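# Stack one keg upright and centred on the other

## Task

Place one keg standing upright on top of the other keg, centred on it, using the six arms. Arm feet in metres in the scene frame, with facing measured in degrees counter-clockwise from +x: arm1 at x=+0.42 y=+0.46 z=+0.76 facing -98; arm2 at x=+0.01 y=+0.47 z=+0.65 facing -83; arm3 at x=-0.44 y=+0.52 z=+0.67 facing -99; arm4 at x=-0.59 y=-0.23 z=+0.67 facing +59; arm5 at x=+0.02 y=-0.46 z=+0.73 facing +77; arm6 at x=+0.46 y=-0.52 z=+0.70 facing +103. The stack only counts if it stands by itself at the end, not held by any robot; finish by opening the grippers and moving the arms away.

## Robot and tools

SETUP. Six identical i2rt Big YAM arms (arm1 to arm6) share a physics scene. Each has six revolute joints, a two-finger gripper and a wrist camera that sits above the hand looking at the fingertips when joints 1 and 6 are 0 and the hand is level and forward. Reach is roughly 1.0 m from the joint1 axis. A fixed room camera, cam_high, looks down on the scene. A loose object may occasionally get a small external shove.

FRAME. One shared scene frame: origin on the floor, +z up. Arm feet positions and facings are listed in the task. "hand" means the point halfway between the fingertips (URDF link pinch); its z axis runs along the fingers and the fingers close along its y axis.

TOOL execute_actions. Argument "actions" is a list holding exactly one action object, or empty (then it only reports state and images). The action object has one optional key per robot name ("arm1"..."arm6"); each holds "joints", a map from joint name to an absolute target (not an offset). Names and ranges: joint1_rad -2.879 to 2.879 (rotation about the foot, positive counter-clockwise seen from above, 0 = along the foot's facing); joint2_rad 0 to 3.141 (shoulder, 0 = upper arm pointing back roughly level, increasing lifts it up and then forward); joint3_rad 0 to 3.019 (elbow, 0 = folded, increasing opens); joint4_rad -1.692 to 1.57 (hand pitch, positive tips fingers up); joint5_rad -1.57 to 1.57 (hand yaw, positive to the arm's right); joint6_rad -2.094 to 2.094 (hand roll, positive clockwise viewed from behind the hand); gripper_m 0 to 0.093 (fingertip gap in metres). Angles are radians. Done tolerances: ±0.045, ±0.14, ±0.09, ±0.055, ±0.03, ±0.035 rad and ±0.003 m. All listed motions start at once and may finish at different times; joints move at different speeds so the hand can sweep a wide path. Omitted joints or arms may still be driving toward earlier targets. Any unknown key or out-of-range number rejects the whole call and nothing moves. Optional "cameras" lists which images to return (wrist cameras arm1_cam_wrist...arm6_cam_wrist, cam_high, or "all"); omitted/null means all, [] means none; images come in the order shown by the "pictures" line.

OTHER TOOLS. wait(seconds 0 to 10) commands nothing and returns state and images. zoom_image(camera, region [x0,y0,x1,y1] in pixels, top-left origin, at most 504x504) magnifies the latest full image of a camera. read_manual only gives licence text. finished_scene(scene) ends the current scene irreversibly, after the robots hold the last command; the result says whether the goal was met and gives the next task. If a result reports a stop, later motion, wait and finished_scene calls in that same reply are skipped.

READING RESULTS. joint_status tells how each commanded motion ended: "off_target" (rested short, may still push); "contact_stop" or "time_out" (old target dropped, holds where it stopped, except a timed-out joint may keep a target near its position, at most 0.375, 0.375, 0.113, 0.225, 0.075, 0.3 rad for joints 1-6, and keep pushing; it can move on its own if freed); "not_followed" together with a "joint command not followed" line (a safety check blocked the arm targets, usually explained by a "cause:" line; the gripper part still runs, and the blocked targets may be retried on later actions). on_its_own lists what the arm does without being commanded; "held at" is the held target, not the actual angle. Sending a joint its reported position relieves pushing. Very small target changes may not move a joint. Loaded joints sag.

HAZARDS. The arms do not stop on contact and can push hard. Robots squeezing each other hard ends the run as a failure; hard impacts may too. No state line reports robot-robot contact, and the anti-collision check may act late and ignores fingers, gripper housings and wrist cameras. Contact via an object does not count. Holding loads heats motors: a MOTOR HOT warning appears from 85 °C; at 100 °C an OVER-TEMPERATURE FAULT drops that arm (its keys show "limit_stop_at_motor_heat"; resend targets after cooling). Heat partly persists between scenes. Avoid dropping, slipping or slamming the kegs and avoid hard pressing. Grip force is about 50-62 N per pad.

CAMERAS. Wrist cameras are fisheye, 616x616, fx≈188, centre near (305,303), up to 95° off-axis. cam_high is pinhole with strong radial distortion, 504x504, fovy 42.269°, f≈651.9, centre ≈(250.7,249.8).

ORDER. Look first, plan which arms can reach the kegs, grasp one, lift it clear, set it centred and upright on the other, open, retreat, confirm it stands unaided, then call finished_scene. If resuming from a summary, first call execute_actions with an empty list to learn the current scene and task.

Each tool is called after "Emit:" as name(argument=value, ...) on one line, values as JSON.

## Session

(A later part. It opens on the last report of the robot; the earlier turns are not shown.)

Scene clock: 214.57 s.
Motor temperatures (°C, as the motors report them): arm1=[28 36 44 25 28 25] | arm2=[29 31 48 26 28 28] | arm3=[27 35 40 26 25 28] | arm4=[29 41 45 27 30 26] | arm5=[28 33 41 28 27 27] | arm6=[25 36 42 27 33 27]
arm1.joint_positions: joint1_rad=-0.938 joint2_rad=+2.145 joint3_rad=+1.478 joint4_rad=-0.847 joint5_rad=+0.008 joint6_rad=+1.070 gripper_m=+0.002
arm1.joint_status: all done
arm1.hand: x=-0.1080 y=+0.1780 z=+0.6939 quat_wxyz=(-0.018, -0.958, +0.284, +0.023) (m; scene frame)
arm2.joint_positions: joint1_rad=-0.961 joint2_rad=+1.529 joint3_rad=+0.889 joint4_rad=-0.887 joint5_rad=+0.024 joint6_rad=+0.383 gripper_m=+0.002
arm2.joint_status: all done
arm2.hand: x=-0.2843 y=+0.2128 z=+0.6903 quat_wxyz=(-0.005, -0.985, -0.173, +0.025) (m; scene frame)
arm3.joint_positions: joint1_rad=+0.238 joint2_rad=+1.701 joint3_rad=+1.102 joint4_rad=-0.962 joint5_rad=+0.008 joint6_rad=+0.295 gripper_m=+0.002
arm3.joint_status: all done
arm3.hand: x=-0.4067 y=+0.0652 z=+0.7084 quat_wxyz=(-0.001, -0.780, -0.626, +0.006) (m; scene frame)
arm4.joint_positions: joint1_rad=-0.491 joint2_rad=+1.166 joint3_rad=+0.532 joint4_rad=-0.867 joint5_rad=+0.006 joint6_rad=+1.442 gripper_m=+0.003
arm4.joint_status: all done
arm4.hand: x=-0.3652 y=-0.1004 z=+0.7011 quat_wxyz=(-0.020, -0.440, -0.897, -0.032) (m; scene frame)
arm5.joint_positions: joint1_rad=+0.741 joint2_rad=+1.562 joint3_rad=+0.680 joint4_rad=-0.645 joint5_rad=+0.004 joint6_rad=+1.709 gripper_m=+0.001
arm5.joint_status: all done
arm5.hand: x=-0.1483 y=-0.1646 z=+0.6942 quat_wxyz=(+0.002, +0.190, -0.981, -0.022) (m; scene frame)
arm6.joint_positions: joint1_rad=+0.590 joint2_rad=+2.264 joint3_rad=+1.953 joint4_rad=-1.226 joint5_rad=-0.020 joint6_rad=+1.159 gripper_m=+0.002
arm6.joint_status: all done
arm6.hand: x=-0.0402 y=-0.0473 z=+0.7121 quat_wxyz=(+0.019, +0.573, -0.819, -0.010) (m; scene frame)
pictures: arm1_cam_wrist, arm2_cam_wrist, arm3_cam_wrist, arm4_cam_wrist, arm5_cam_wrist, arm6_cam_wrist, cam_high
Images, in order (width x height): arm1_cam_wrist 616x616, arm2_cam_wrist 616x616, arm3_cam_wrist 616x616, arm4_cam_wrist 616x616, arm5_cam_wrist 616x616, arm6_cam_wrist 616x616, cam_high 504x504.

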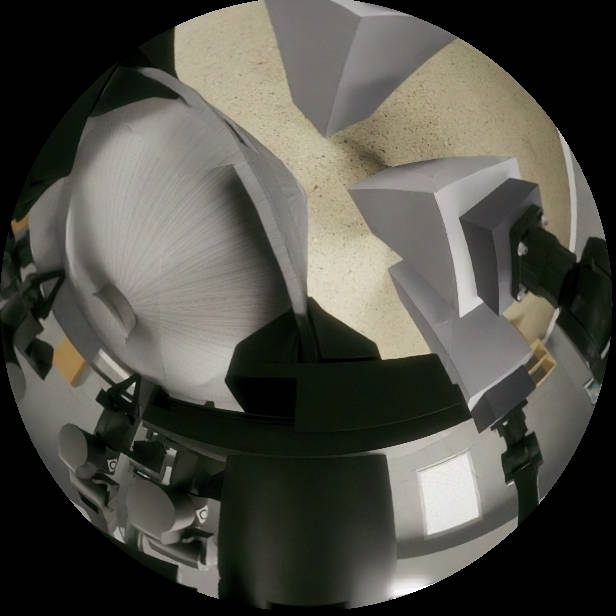

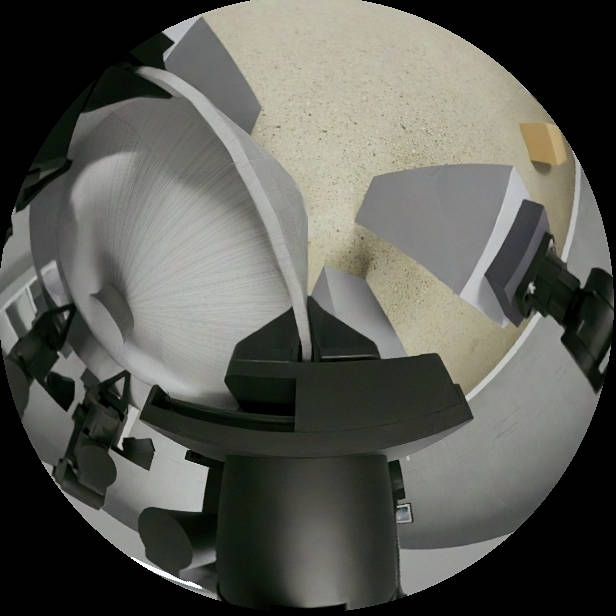

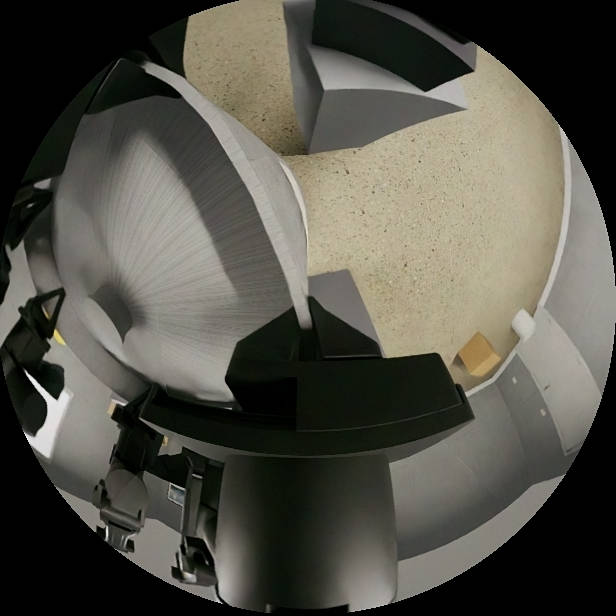

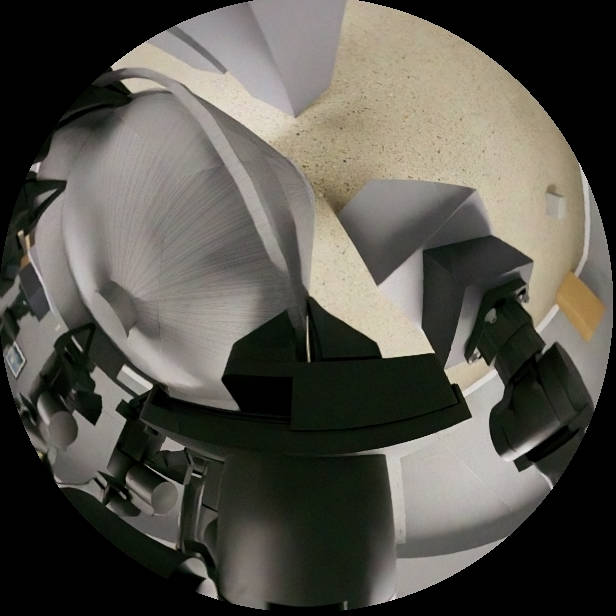

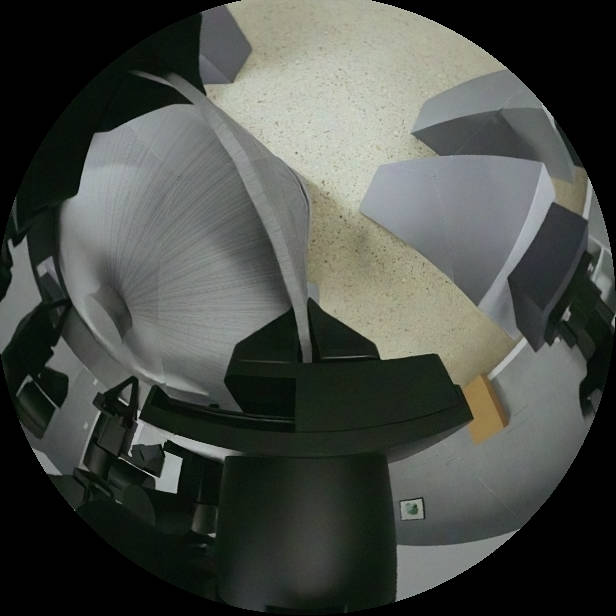

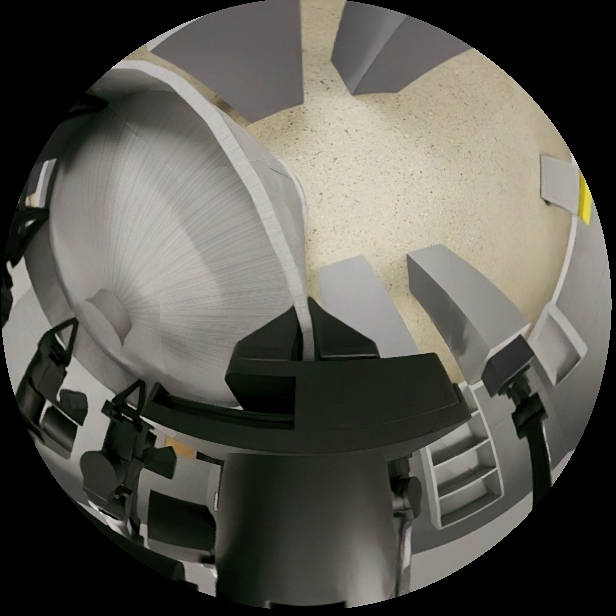

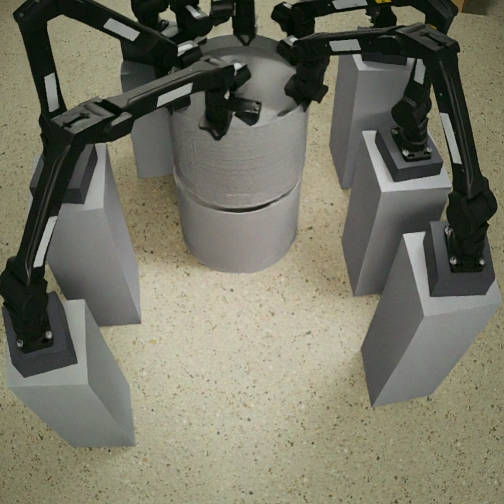

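Emit:
execute_actions(actions=[{"arm1":{"joints":{"joint1_rad":-0.94,"joint2_rad":2.111,"joint3_rad":1.522,"joint4_rad":-0.806}},"arm2":{"joints":{"joint1_rad":-0.97,"joint2_rad":1.496,"joint3_rad":0.911,"joint4_rad":-0.82}},"arm3":{"joints":{"joint1_rad":0.243,"joint2_rad":1.647,"joint3_rad":1.123,"joint4_rad":-0.895}},"arm4":{"joints":{"joint1_rad":-0.503,"joint2_rad":1.115,"joint3_rad":0.554,"joint4_rad":-0.78}},"arm5":{"joints":{"joint2_rad":1.55,"joint3_rad":0.729,"joint4_rad":-0.572}},"arm6":{"joints":{"joint2_rad":2.22,"joint3_rad":1.986,"joint4_rad":-1.19}}}], cameras=["cam_high","arm3_cam_wrist","arm6_cam_wrist","arm2_cam_wrist","arm5_cam_wrist"])

Emit:
zoom_image(camera="cam_high", region=[150,100,330,280])

Scene clock: 223.33 s.
Motor temperatures (°C, as the motors report them): arm1=[28 36 43 25 28 25] | arm2=[29 31 47 26 28 28] | arm3=[27 35 40 26 25 28] | arm4=[29 40 45 27 30 26] | arm5=[28 33 41 28 27 27] | arm6=[25 36 42 27 33 27]
arm1.joint_positions: joint1_rad=-0.939 joint2_rad=+2.172 joint3_rad=+1.478 joint4_rad=-0.820 joint5_rad=+0.009 joint6_rad=+1.068 gripper_m=+0.002
arm1.joint_status: all done
arm1.hand: x=-0.1092 y=+0.1779 z=+0.6788 quat_wxyz=(-0.017, -0.959, +0.283, +0.024) (m; scene frame)
arm2.joint_positions: joint1_rad=-0.961 joint2_rad=+1.556 joint3_rad=+0.871 joint4_rad=-0.839 joint5_rad=+0.027 joint6_rad=+0.382 gripper_m=+0.002
arm2.joint_status: all done
arm2.hand: x=-0.2849 y=+0.2128 z=+0.6751 quat_wxyz=(-0.005, -0.985, -0.173, +0.027) (m; scene frame)
arm3.joint_positions: joint1_rad=+0.238 joint2_rad=+1.718 joint3_rad=+1.080 joint4_rad=-0.910 joint5_rad=+0.011 joint6_rad=+0.294 gripper_m=+0.002
arm3.joint_status: all done
arm3.hand: x=-0.4073 y=+0.0643 z=+0.6944 quat_wxyz=(-0.006, -0.780, -0.626, +0.011) (m; scene frame)
arm4.joint_positions: joint1_rad=-0.492 joint2_rad=+1.199 joint3_rad=+0.507 joint4_rad=-0.807 joint5_rad=+0.005 joint6_rad=+1.442 gripper_m=+0.003
arm4.joint_status: all done
arm4.hand: x=-0.3656 y=-0.1004 z=+0.6866 quat_wxyz=(-0.020, -0.440, -0.897, -0.034) (m; scene frame)
arm5.joint_positions: joint1_rad=+0.741 joint2_rad=+1.603 joint3_rad=+0.677 joint4_rad=-0.604 joint5_rad=+0.000 joint6_rad=+1.709 gripper_m=+0.001
arm5.joint_status: all done
arm5.hand: x=-0.1494 y=-0.1635 z=+0.6806 quat_wxyz=(+0.003, +0.190, -0.981, -0.020) (m; scene frame)
arm6.joint_positions: joint1_rad=+0.590 joint2_rad=+2.282 joint3_rad=+1.950 joint4_rad=-1.203 joint5_rad=-0.022 joint6_rad=+1.159 gripper_m=+0.002
arm6.joint_status: all done
arm6.hand: x=-0.0419 y=-0.0462 z=+0.6984 quat_wxyz=(+0.020, +0.573, -0.819, -0.011) (m; scene frame)
pictures: arm2_cam_wrist, arm3_cam_wrist, arm5_cam_wrist, arm6_cam_wrist, cam_high
Images, in order (width x height): arm2_cam_wrist 616x616, arm3_cam_wrist 616x616, arm5_cam_wrist 616x616, arm6_cam_wrist 616x616, cam_high 504x504.

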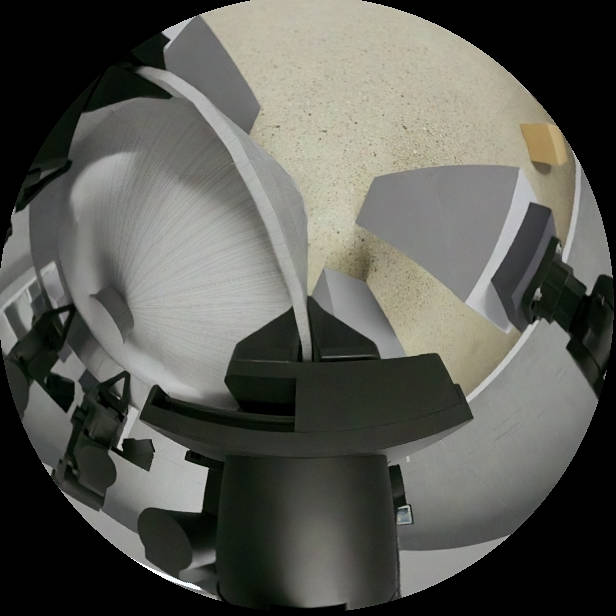

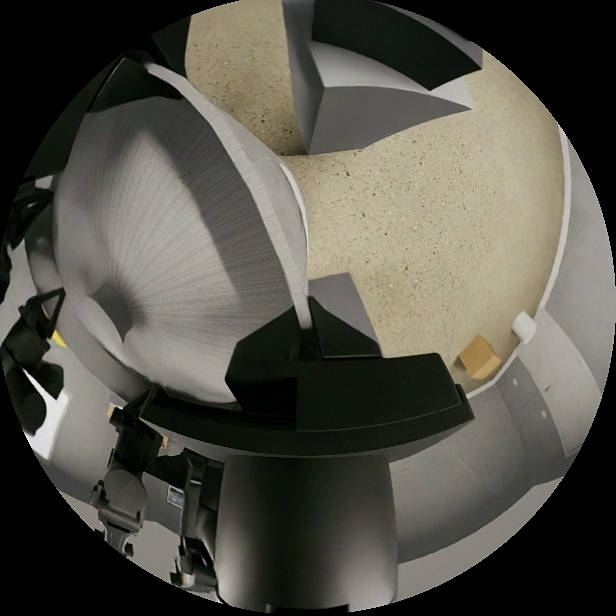

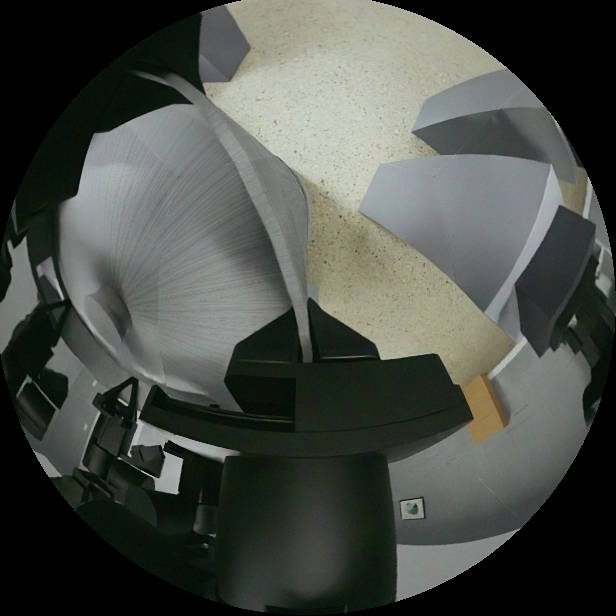

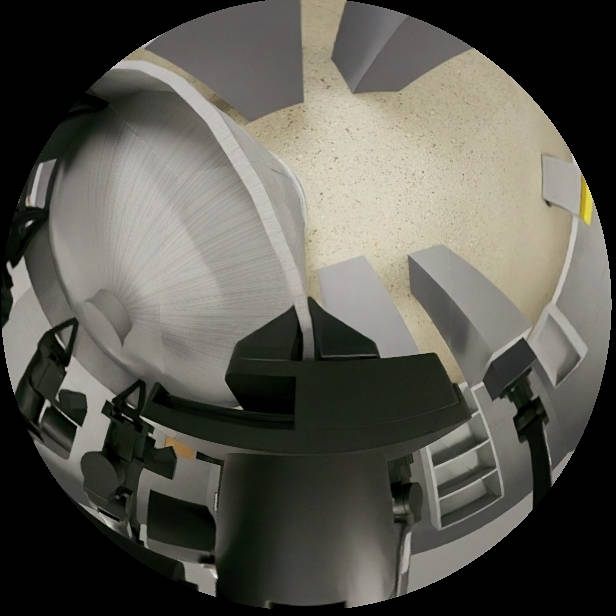

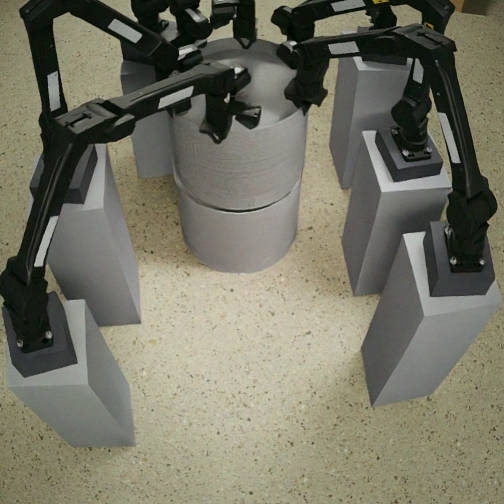

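Region (150, 100, 330, 280) of cam_high's 504x504 image, scaled by 2.800, with more detail than that image has.

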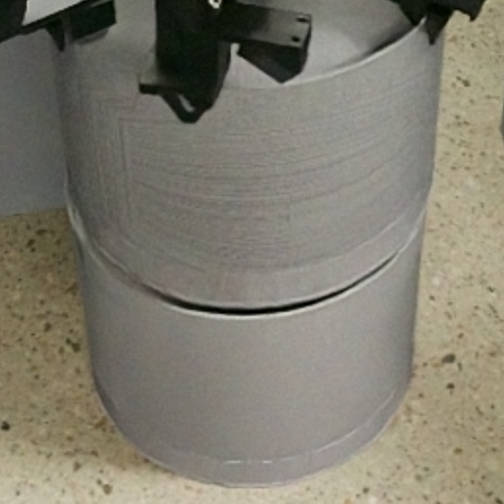

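Emit:
execute_actions(actions=[{"arm1":{"joints":{"joint1_rad":-0.915,"joint2_rad":2.135,"joint3_rad":1.51,"joint4_rad":-0.775}},"arm2":{"joints":{"joint1_rad":-0.94,"joint2_rad":1.522,"joint3_rad":0.89,"joint4_rad":-0.775}},"arm3":{"joints":{"joint1_rad":0.26,"joint2_rad":1.68,"joint3_rad":1.118,"joint4_rad":-0.865}},"arm4":{"joints":{"joint1_rad":-0.525,"joint2_rad":1.15,"joint3_rad":0.53,"joint4_rad":-0.725}},"arm5":{"joints":{"joint2_rad":1.578,"joint3_rad":0.698,"joint4_rad":-0.525}},"arm6":{"joints":{"joint1_rad":0.575,"joint2_rad":2.222,"joint3_rad":1.94,"joint4_rad":-1.145}}}], cameras=["cam_high"])

Emit:
zoom_image(camera="cam_high", region=[150,100,330,280])

Scene clock: 229.37 s.
Motor temperatures (°C, as the motors report them): arm1=[28 36 43 25 28 25] | arm2=[29 31 46 26 28 28] | arm3=[27 35 40 26 25 28] | arm4=[29 40 45 27 30 26] | arm5=[28 33 41 28 27 27] | arm6=[25 37 41 27 33 27]
arm1.joint_positions: joint1_rad=-0.932 joint2_rad=+2.193 joint3_rad=+1.476 joint4_rad=-0.796 joint5_rad=+0.011 joint6_rad=+1.071 gripper_m=+0.002
arm1.joint_status: all done
arm1.hand: x=-0.1076 y=+0.1744 z=+0.6662 quat_wxyz=(-0.017, -0.959, +0.282, +0.025) (m; scene frame)
arm2.joint_positions: joint1_rad=-0.952 joint2_rad=+1.579 joint3_rad=+0.856 joint4_rad=-0.796 joint5_rad=+0.027 joint6_rad=+0.384 gripper_m=+0.002
arm2.joint_status: all done
arm2.hand: x=-0.2831 y=+0.2097 z=+0.6627 quat_wxyz=(-0.006, -0.984, -0.176, +0.030) (m; scene frame)
arm3.joint_positions: joint1_rad=+0.243 joint2_rad=+1.745 joint3_rad=+1.077 joint4_rad=-0.878 joint5_rad=+0.014 joint6_rad=+0.295 gripper_m=+0.002
arm3.joint_status: all done
arm3.hand: x=-0.4056 y=+0.0609 z=+0.6820 quat_wxyz=(-0.006, -0.778, -0.628, +0.013) (m; scene frame)
arm4.joint_positions: joint1_rad=-0.508 joint2_rad=+1.230 joint3_rad=+0.488 joint4_rad=-0.754 joint5_rad=+0.005 joint6_rad=+1.428 gripper_m=+0.003
arm4.joint_status: all done
arm4.hand: x=-0.3636 y=-0.1039 z=+0.6741 quat_wxyz=(-0.022, -0.442, -0.896, -0.035) (m; scene frame)
arm5.joint_positions: joint1_rad=+0.740 joint2_rad=+1.629 joint3_rad=+0.657 joint4_rad=-0.555 joint5_rad=+0.000 joint6_rad=+1.708 gripper_m=+0.001
arm5.joint_status: all done
arm5.hand: x=-0.1475 y=-0.1667 z=+0.6684 quat_wxyz=(+0.004, +0.191, -0.981, -0.021) (m; scene frame)
arm6.joint_positions: joint1_rad=+0.591 joint2_rad=+2.282 joint3_rad=+1.913 joint4_rad=-1.158 joint5_rad=-0.020 joint6_rad=+1.158 gripper_m=+0.002
arm6.joint_status: all done
arm6.hand: x=-0.0405 y=-0.0489 z=+0.6854 quat_wxyz=(+0.020, +0.574, -0.818, -0.015) (m; scene frame)
pictures: cam_high
Images, in order (width x height): cam_high 504x504.

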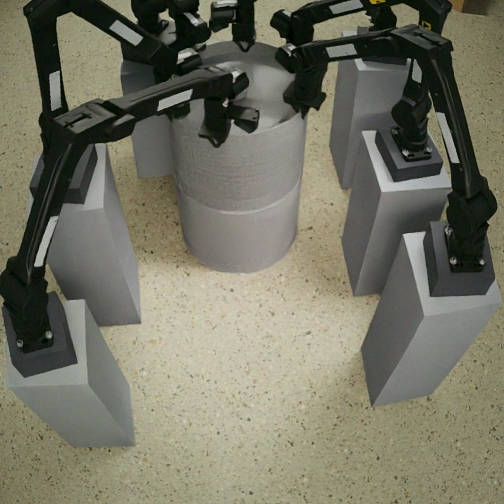

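Region (150, 100, 330, 280) of cam_high's 504x504 image, scaled by 2.800, with more detail than that image has.

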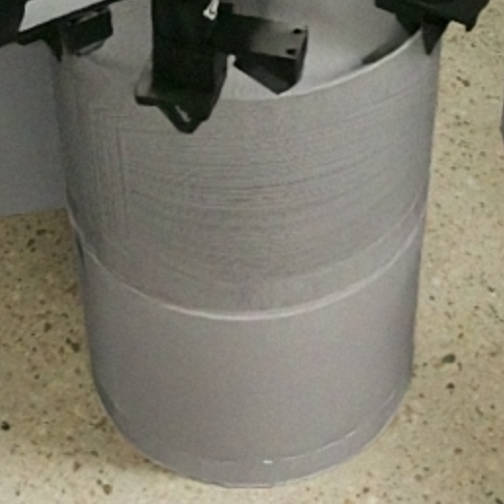

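Well centred. Lower further to seat.

Emit:
execute_actions(actions=[{"arm1":{"joints":{"joint1_rad":-0.932,"joint2_rad":2.166,"joint3_rad":1.5,"joint4_rad":-0.745}},"arm2":{"joints":{"joint1_rad":-0.952,"joint2_rad":1.555,"joint3_rad":0.866,"joint4_rad":-0.725}},"arm3":{"joints":{"joint1_rad":0.243,"joint2_rad":1.71,"joint3_rad":1.095,"joint4_rad":-0.82}},"arm4":{"joints":{"joint1_rad":-0.508,"joint2_rad":1.192,"joint3_rad":0.497,"joint4_rad":-0.66}},"arm5":{"joints":{"joint2_rad":1.628,"joint3_rad":0.682,"joint4_rad":-0.47}},"arm6":{"joints":{"joint1_rad":0.59,"joint2_rad":2.242,"joint3_rad":1.92,"joint4_rad":-1.11}}}], cameras=["cam_high"])

Emit:
zoom_image(camera="cam_high", region=[150,100,330,280])

Scene clock: 235.30 s.
Motor temperatures (°C, as the motors report them): arm1=[28 36 42 25 28 25] | arm2=[29 31 45 27 28 28] | arm3=[27 35 39 26 25 28] | arm4=[29 40 44 27 30 26] | arm5=[28 33 40 28 27 27] | arm6=[25 37 40 27 33 27]
arm1.joint_positions: joint1_rad=-0.936 joint2_rad=+2.196 joint3_rad=+1.475 joint4_rad=-0.781 joint5_rad=+0.004 joint6_rad=+1.072 gripper_m=+0.002
arm1.joint_status: all done
arm1.hand: x=-0.1107 y=+0.1744 z=+0.6648 quat_wxyz=(-0.024, -0.958, +0.284, +0.027) (m; scene frame)
arm2.joint_positions: joint1_rad=-0.956 joint2_rad=+1.586 joint3_rad=+0.851 joint4_rad=-0.774 joint5_rad=+0.028 joint6_rad=+0.384 gripper_m=+0.002
arm2.joint_status: all done
arm2.hand: x=-0.2860 y=+0.2095 z=+0.6591 quat_wxyz=(-0.008, -0.984, -0.174, +0.034) (m; scene frame)
arm3.joint_positions: joint1_rad=+0.235 joint2_rad=+1.747 joint3_rad=+1.064 joint4_rad=-0.852 joint5_rad=+0.014 joint6_rad=+0.291 gripper_m=+0.002
arm3.joint_status: all done
arm3.hand: x=-0.4091 y=+0.0607 z=+0.6772 quat_wxyz=(-0.011, -0.780, -0.626, +0.016) (m; scene frame)
arm4.joint_positions: joint1_rad=-0.502 joint2_rad=+1.230 joint3_rad=+0.470 joint4_rad=-0.731 joint5_rad=+0.006 joint6_rad=+1.431 gripper_m=+0.003
arm4.joint_status: joint4_rad time_out (moved +0.023 of +0.094); the others done
arm4.on_its_own: joint4_rad reads -0.731 and still pushes toward -0.660 since a time_out
arm4.hand: x=-0.3673 y=-0.1043 z=+0.6692 quat_wxyz=(-0.023, -0.440, -0.897, -0.037) (m; scene frame)
arm5.joint_positions: joint1_rad=+0.749 joint2_rad=+1.634 joint3_rad=+0.653 joint4_rad=-0.538 joint5_rad=-0.001 joint6_rad=+1.711 gripper_m=+0.001
arm5.joint_status: joint4_rad time_out (moved +0.018 of +0.085); the others done
arm5.on_its_own: joint4_rad reads -0.538 and still pushes toward -0.470 since a time_out
arm5.hand: x=-0.1505 y=-0.1675 z=+0.6659 quat_wxyz=(+0.006, +0.193, -0.981, -0.025) (m; scene frame)
arm6.joint_positions: joint1_rad=+0.595 joint2_rad=+2.282 joint3_rad=+1.908 joint4_rad=-1.143 joint5_rad=-0.020 joint6_rad=+1.159 gripper_m=+0.002
arm6.joint_status: all done
arm6.hand: x=-0.0436 y=-0.0496 z=+0.6842 quat_wxyz=(+0.021, +0.576, -0.817, -0.020) (m; scene frame)
pictures: cam_high
Images, in order (width x height): cam_high 504x504.

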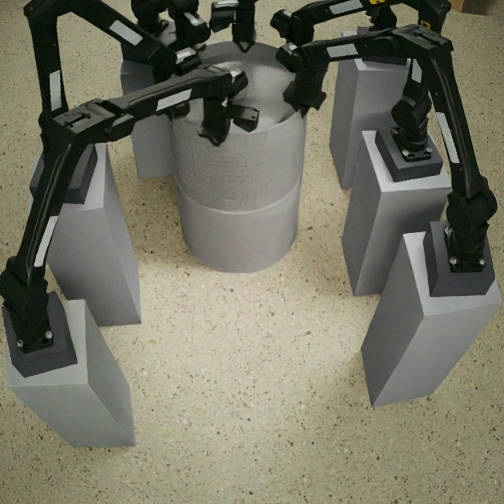

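Region (150, 100, 330, 280) of cam_high's 504x504 image, scaled by 2.800, with more detail than that image has.

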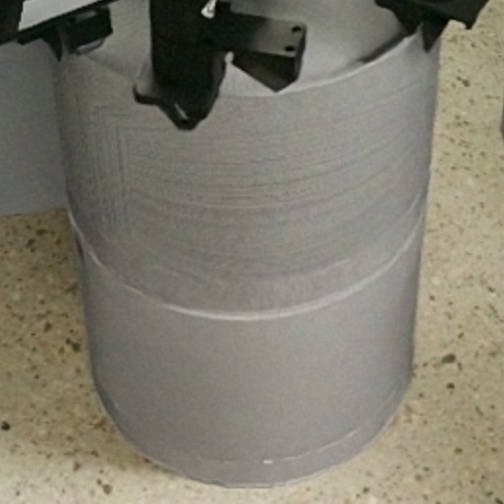

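Seated. Unload, open, raise.

Emit:
execute_actions(actions=[{"arm1":{"joints":{"joint2_rad":2.19,"joint3_rad":1.49,"joint4_rad":-0.78}},"arm2":{"joints":{"joint2_rad":1.58,"joint3_rad":0.86,"joint4_rad":-0.77,"joint5_rad":0.025}},"arm3":{"joints":{"joint2_rad":1.74,"joint3_rad":1.08,"joint4_rad":-0.85}},"arm4":{"joints":{"joint2_rad":1.225,"joint3_rad":0.485,"joint4_rad":-0.725,"joint6_rad":1.43}},"arm5":{"joints":{"joint1_rad":0.749,"joint2_rad":1.634,"joint3_rad":0.665,"joint4_rad":-0.535}},"arm6":{"joints":{"joint2_rad":2.275,"joint3_rad":1.92,"joint4_rad":-1.14,"joint5_rad":-0.02}}}], cameras=[])

Emit:
execute_actions(actions=[{"arm1":{"joints":{"gripper_m":0.045}},"arm2":{"joints":{"gripper_m":0.045}},"arm3":{"joints":{"gripper_m":0.045}},"arm4":{"joints":{"gripper_m":0.045}},"arm5":{"joints":{"gripper_m":0.045}},"arm6":{"joints":{"gripper_m":0.045}}}], cameras=[])

Emit:
execute_actions(actions=[{"arm1":{"joints":{"joint2_rad":2.08,"joint3_rad":1.52,"joint4_rad":-0.91}},"arm2":{"joints":{"joint2_rad":1.465,"joint3_rad":0.94,"joint4_rad":-0.96}},"arm3":{"joints":{"joint2_rad":1.64,"joint3_rad":1.155,"joint4_rad":-1.02}},"arm4":{"joints":{"joint2_rad":1.08,"joint3_rad":0.59,"joint4_rad":-0.97}},"arm5":{"joints":{"joint2_rad":1.46,"joint3_rad":0.715,"joint4_rad":-0.76}},"arm6":{"joints":{"joint2_rad":2.2,"joint3_rad":1.99,"joint4_rad":-1.27}}}], cameras=["cam_high"])

Scene clock: 244.93 s.
Motor temperatures (°C, as the motors report them): arm1=[28 36 41 25 28 25] | arm2=[29 31 43 27 28 28] | arm3=[27 35 39 27 25 28] | arm4=[29 39 43 27 30 26] | arm5=[28 33 39 28 27 27] | arm6=[25 37 39 27 33 27]
arm1.joint_positions: joint1_rad=-0.937 joint2_rad=+2.197 joint3_rad=+1.475 joint4_rad=-0.781 joint5_rad=+0.002 joint6_rad=+1.072 gripper_m=+0.002
arm1.joint_status: all done
arm1.hand: x=-0.1104 y=+0.1747 z=+0.6637 quat_wxyz=(-0.024, -0.958, +0.285, +0.025) (m; scene frame)
arm2.joint_positions: joint1_rad=-0.956 joint2_rad=+1.590 joint3_rad=+0.851 joint4_rad=-0.774 joint5_rad=+0.032 joint6_rad=+0.384 gripper_m=+0.002
arm2.joint_status: all done
arm2.hand: x=-0.2860 y=+0.2106 z=+0.6573 quat_wxyz=(-0.005, -0.984, -0.174, +0.034) (m; scene frame)
arm3.joint_positions: joint1_rad=+0.234 joint2_rad=+1.752 joint3_rad=+1.063 joint4_rad=-0.851 joint5_rad=+0.013 joint6_rad=+0.291 gripper_m=+0.002
arm3.joint_status: all done
arm3.hand: x=-0.4095 y=+0.0617 z=+0.6747 quat_wxyz=(-0.009, -0.780, -0.626, +0.014) (m; scene frame)
arm4.joint_positions: joint1_rad=-0.500 joint2_rad=+1.238 joint3_rad=+0.469 joint4_rad=-0.732 joint5_rad=+0.006 joint6_rad=+1.432 gripper_m=+0.003
arm4.joint_status: all done
arm4.hand: x=-0.3691 y=-0.1047 z=+0.6672 quat_wxyz=(-0.021, -0.439, -0.897, -0.033) (m; scene frame)
arm5.joint_positions: joint1_rad=+0.754 joint2_rad=+1.637 joint3_rad=+0.652 joint4_rad=-0.540 joint5_rad=+0.004 joint6_rad=+1.716 gripper_m=+0.001
arm5.joint_status: all done
arm5.hand: x=-0.1505 y=-0.1690 z=+0.6650 quat_wxyz=(+0.002, +0.194, -0.981, -0.023) (m; scene frame)
arm6.joint_positions: joint1_rad=+0.595 joint2_rad=+2.283 joint3_rad=+1.908 joint4_rad=-1.143 joint5_rad=-0.025 joint6_rad=+1.160 gripper_m=+0.002
arm6.joint_status: all done
arm6.hand: x=-0.0441 y=-0.0503 z=+0.6837 quat_wxyz=(+0.023, +0.575, -0.818, -0.019) (m; scene frame)
pictures: none
No camera images: the call's "cameras" was empty. Leave "cameras" out to get every camera's image.

Scene clock: 245.57 s.
Motor temperatures (°C, as the motors report them): arm1=[28 36 41 25 28 25] | arm2=[29 31 43 27 28 28] | arm3=[27 35 39 27 25 28] | arm4=[29 39 43 27 30 26] | arm5=[28 33 39 28 27 27] | arm6=[25 37 39 27 32 27]
arm1.joint_positions: joint1_rad=-0.937 joint2_rad=+2.197 joint3_rad=+1.476 joint4_rad=-0.781 joint5_rad=+0.002 joint6_rad=+1.067 gripper_m=+0.045
arm1.joint_status: all done
arm1.hand: x=-0.1107 y=+0.1746 z=+0.6639 quat_wxyz=(-0.024, -0.959, +0.282, +0.026) (m; scene frame)
arm2.joint_positions: joint1_rad=-0.956 joint2_rad=+1.590 joint3_rad=+0.851 joint4_rad=-0.774 joint5_rad=+0.027 joint6_rad=+0.384 gripper_m=+0.045
arm2.joint_status: all done
arm2.hand: x=-0.2854 y=+0.2100 z=+0.6573 quat_wxyz=(-0.007, -0.984, -0.174, +0.032) (m; scene frame)
arm3.joint_positions: joint1_rad=+0.237 joint2_rad=+1.753 joint3_rad=+1.062 joint4_rad=-0.851 joint5_rad=+0.002 joint6_rad=+0.291 gripper_m=+0.045
arm3.joint_status: all done
arm3.hand: x=-0.4063 y=+0.0624 z=+0.6743 quat_wxyz=(-0.011, -0.779, -0.627, +0.010) (m; scene frame)
arm4.joint_positions: joint1_rad=-0.500 joint2_rad=+1.236 joint3_rad=+0.469 joint4_rad=-0.732 joint5_rad=+0.004 joint6_rad=+1.432 gripper_m=+0.045
arm4.joint_status: all done
arm4.hand: x=-0.3690 y=-0.1043 z=+0.6674 quat_wxyz=(-0.020, -0.440, -0.897, -0.034) (m; scene frame)
arm5.joint_positions: joint1_rad=+0.754 joint2_rad=+1.636 joint3_rad=+0.652 joint4_rad=-0.539 joint5_rad=+0.004 joint6_rad=+1.712 gripper_m=+0.045
arm5.joint_status: all done
arm5.hand: x=-0.1507 y=-0.1687 z=+0.6652 quat_wxyz=(+0.003, +0.195, -0.980, -0.024) (m; scene frame)
arm6.joint_positions: joint1_rad=+0.595 joint2_rad=+2.282 joint3_rad=+1.908 joint4_rad=-1.140 joint5_rad=-0.023 joint6_rad=+1.159 gripper_m=+0.045
arm6.joint_status: all done
arm6.hand: x=-0.0445 y=-0.0494 z=+0.6842 quat_wxyz=(+0.022, +0.575, -0.817, -0.021) (m; scene frame)
pictures: none
No camera images: the call's "cameras" was empty. Leave "cameras" out to get every camera's image.

Scene clock: 246.67 s.
Motor temperatures (°C, as the motors report them): arm1=[28 36 41 25 28 25] | arm2=[29 31 43 27 28 28] | arm3=[27 35 39 27 25 28] | arm4=[29 39 43 27 30 26] | arm5=[28 32 39 28 27 27] | arm6=[25 37 39 27 32 27]
arm1.joint_positions: joint1_rad=-0.937 joint2_rad=+2.079 joint3_rad=+1.494 joint4_rad=-0.892 joint5_rad=+0.002 joint6_rad=+1.067 gripper_m=+0.045
arm1.joint_status: all done
arm1.hand: x=-0.1146 y=+0.1725 z=+0.7369 quat_wxyz=(-0.033, -0.958, +0.282, +0.035) (m; scene frame)
arm2.joint_positions: joint1_rad=-0.956 joint2_rad=+1.462 joint3_rad=+0.897 joint4_rad=-0.948 joint5_rad=+0.027 joint6_rad=+0.384 gripper_m=+0.045
arm2.joint_status: all done
arm2.hand: x=-0.2790 y=+0.2161 z=+0.7163 quat_wxyz=(-0.007, -0.984, -0.174, +0.032) (m; scene frame)
arm3.joint_positions: joint1_rad=+0.237 joint2_rad=+1.637 joint3_rad=+1.123 joint4_rad=-1.005 joint5_rad=+0.002 joint6_rad=+0.291 gripper_m=+0.045
arm3.joint_status: all done
arm3.hand: x=-0.4062 y=+0.0612 z=+0.7431 quat_wxyz=(-0.020, -0.779, -0.627, +0.016) (m; scene frame)
arm4.joint_positions: joint1_rad=-0.500 joint2_rad=+1.072 joint3_rad=+0.557 joint4_rad=-0.961 joint5_rad=+0.004 joint6_rad=+1.432 gripper_m=+0.045
arm4.joint_status: all done
arm4.hand: x=-0.3677 y=-0.1041 z=+0.7298 quat_wxyz=(-0.026, -0.439, -0.897, -0.043) (m; scene frame)
arm5.joint_positions: joint1_rad=+0.754 joint2_rad=+1.448 joint3_rad=+0.692 joint4_rad=-0.751 joint5_rad=+0.004 joint6_rad=+1.711 gripper_m=+0.045
arm5.joint_status: all done
arm5.hand: x=-0.1504 y=-0.1702 z=+0.7318 quat_wxyz=(+0.005, +0.196, -0.980, -0.031) (m; scene frame)
arm6.joint_positions: joint1_rad=+0.595 joint2_rad=+2.185 joint3_rad=+1.954 joint4_rad=-1.258 joint5_rad=-0.023 joint6_rad=+1.159 gripper_m=+0.045
arm6.joint_status: all done
arm6.hand: x=-0.0424 y=-0.0499 z=+0.7641 quat_wxyz=(+0.025, +0.575, -0.817, -0.033) (m; scene frame)
pictures: cam_high
Images, in order (width x height): cam_high 504x504.

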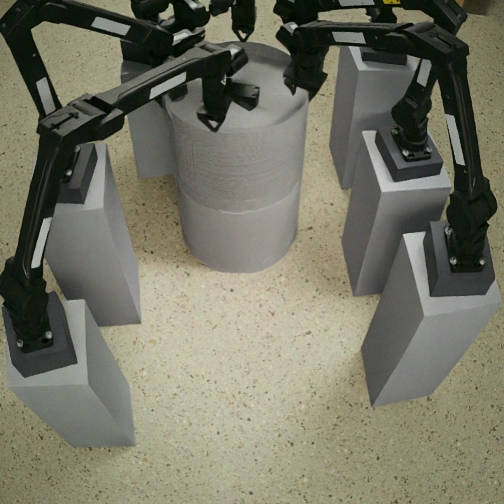

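Emit:
execute_actions(actions=[{"arm1":{"joints":{"joint1_rad":-0.2,"joint2_rad":1.2,"joint3_rad":1.3,"joint4_rad":-1.4}},"arm2":{"joints":{"joint2_rad":1.1,"joint3_rad":1.0,"joint4_rad":-1.3}},"arm3":{"joints":{"joint1_rad":-0.1,"joint2_rad":0.8,"joint4_rad":-1.4}},"arm4":{"joints":{"joint2_rad":0.5,"joint3_rad":0.8,"joint4_rad":-1.4}},"arm5":{"joints":{"joint2_rad":0.95,"joint3_rad":0.9,"joint4_rad":-1.2}},"arm6":{"joints":{"joint1_rad":0.1,"joint2_rad":1.2,"joint3_rad":1.7,"joint4_rad":-1.6}}}], cameras=["cam_high"])

Scene clock: 252.67 s.
Motor temperatures (°C, as the motors report them): arm1=[28 36 41 25 28 25] | arm2=[29 31 44 27 28 28] | arm3=[27 34 39 26 25 28] | arm4=[29 39 44 27 30 26] | arm5=[28 32 39 28 27 27] | arm6=[25 36 39 27 32 27]
arm1.joint_positions: joint1_rad=-0.191 joint2_rad=+1.177 joint3_rad=+1.302 joint4_rad=-1.382 joint5_rad=+0.001 joint6_rad=+1.066 gripper_m=+0.045
arm1.joint_status: all done
arm1.hand: x=+0.2921 y=+0.0875 z=+1.0836 quat_wxyz=(-0.143, -0.984, -0.086, +0.065) (m; scene frame)
arm2.joint_positions: joint1_rad=-0.956 joint2_rad=+1.087 joint3_rad=+0.952 joint4_rad=-1.287 joint5_rad=+0.027 joint6_rad=+0.384 gripper_m=+0.045
arm2.joint_status: all done
arm2.hand: x=-0.2313 y=+0.2602 z=+0.8548 quat_wxyz=(-0.031, -0.982, -0.173, +0.071) (m; scene frame)
arm3.joint_positions: joint1_rad=-0.107 joint2_rad=+0.789 joint3_rad=+1.125 joint4_rad=-1.386 joint5_rad=+0.002 joint6_rad=+0.291 gripper_m=+0.045
arm3.joint_status: all done
arm3.hand: x=-0.5164 y=+0.2443 z=+1.0321 quat_wxyz=(-0.183, -0.846, -0.468, +0.181) (m; scene frame)
arm4.joint_positions: joint1_rad=-0.500 joint2_rad=+0.496 joint3_rad=+0.769 joint4_rad=-1.391 joint5_rad=+0.004 joint6_rad=+1.432 gripper_m=+0.045
arm4.joint_status: all done
arm4.hand: x=-0.4196 y=-0.1358 z=+0.9191 quat_wxyz=(-0.125, -0.429, -0.874, -0.190) (m; scene frame)
arm5.joint_positions: joint1_rad=+0.754 joint2_rad=+0.940 joint3_rad=+0.885 joint4_rad=-1.190 joint5_rad=+0.004 joint6_rad=+1.710 gripper_m=+0.045
arm5.joint_status: all done
arm5.hand: x=-0.1401 y=-0.1904 z=+0.9472 quat_wxyz=(+0.049, +0.194, -0.968, -0.154) (m; scene frame)
arm6.joint_positions: joint1_rad=+0.106 joint2_rad=+1.207 joint3_rad=+1.695 joint4_rad=-1.590 joint5_rad=-0.019 joint6_rad=+1.158 gripper_m=+0.045
arm6.joint_status: all done
arm6.hand: x=+0.3315 y=-0.1362 z=+1.1641 quat_wxyz=(+0.003, +0.352, -0.908, -0.227) (m; scene frame)
pictures: cam_high
joint command not followed: on one or more control steps a check withheld the commanded joint targets of the arm1 arm, and it was not sent them on those steps.
cause: the commanded joint targets would bring a part of the robot too close to another arm (this arm's wrist (the part past joint 4) and the other arm's wrist (the part past joint 4)); next, command targets that bring no part of the robot closer to that arm.
Images, in order (width x height): cam_high 504x504.

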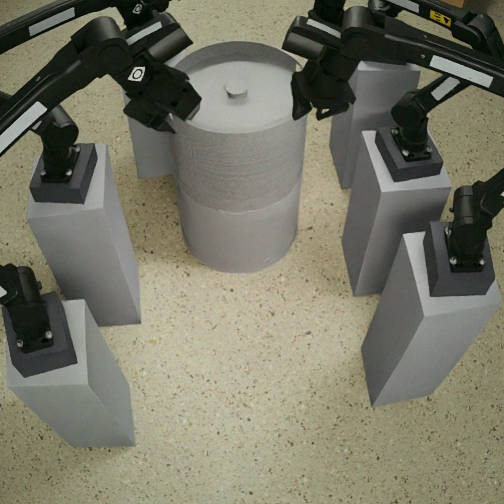

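Emit:
finished_scene(scene=2)

The scene is finished: the task was done.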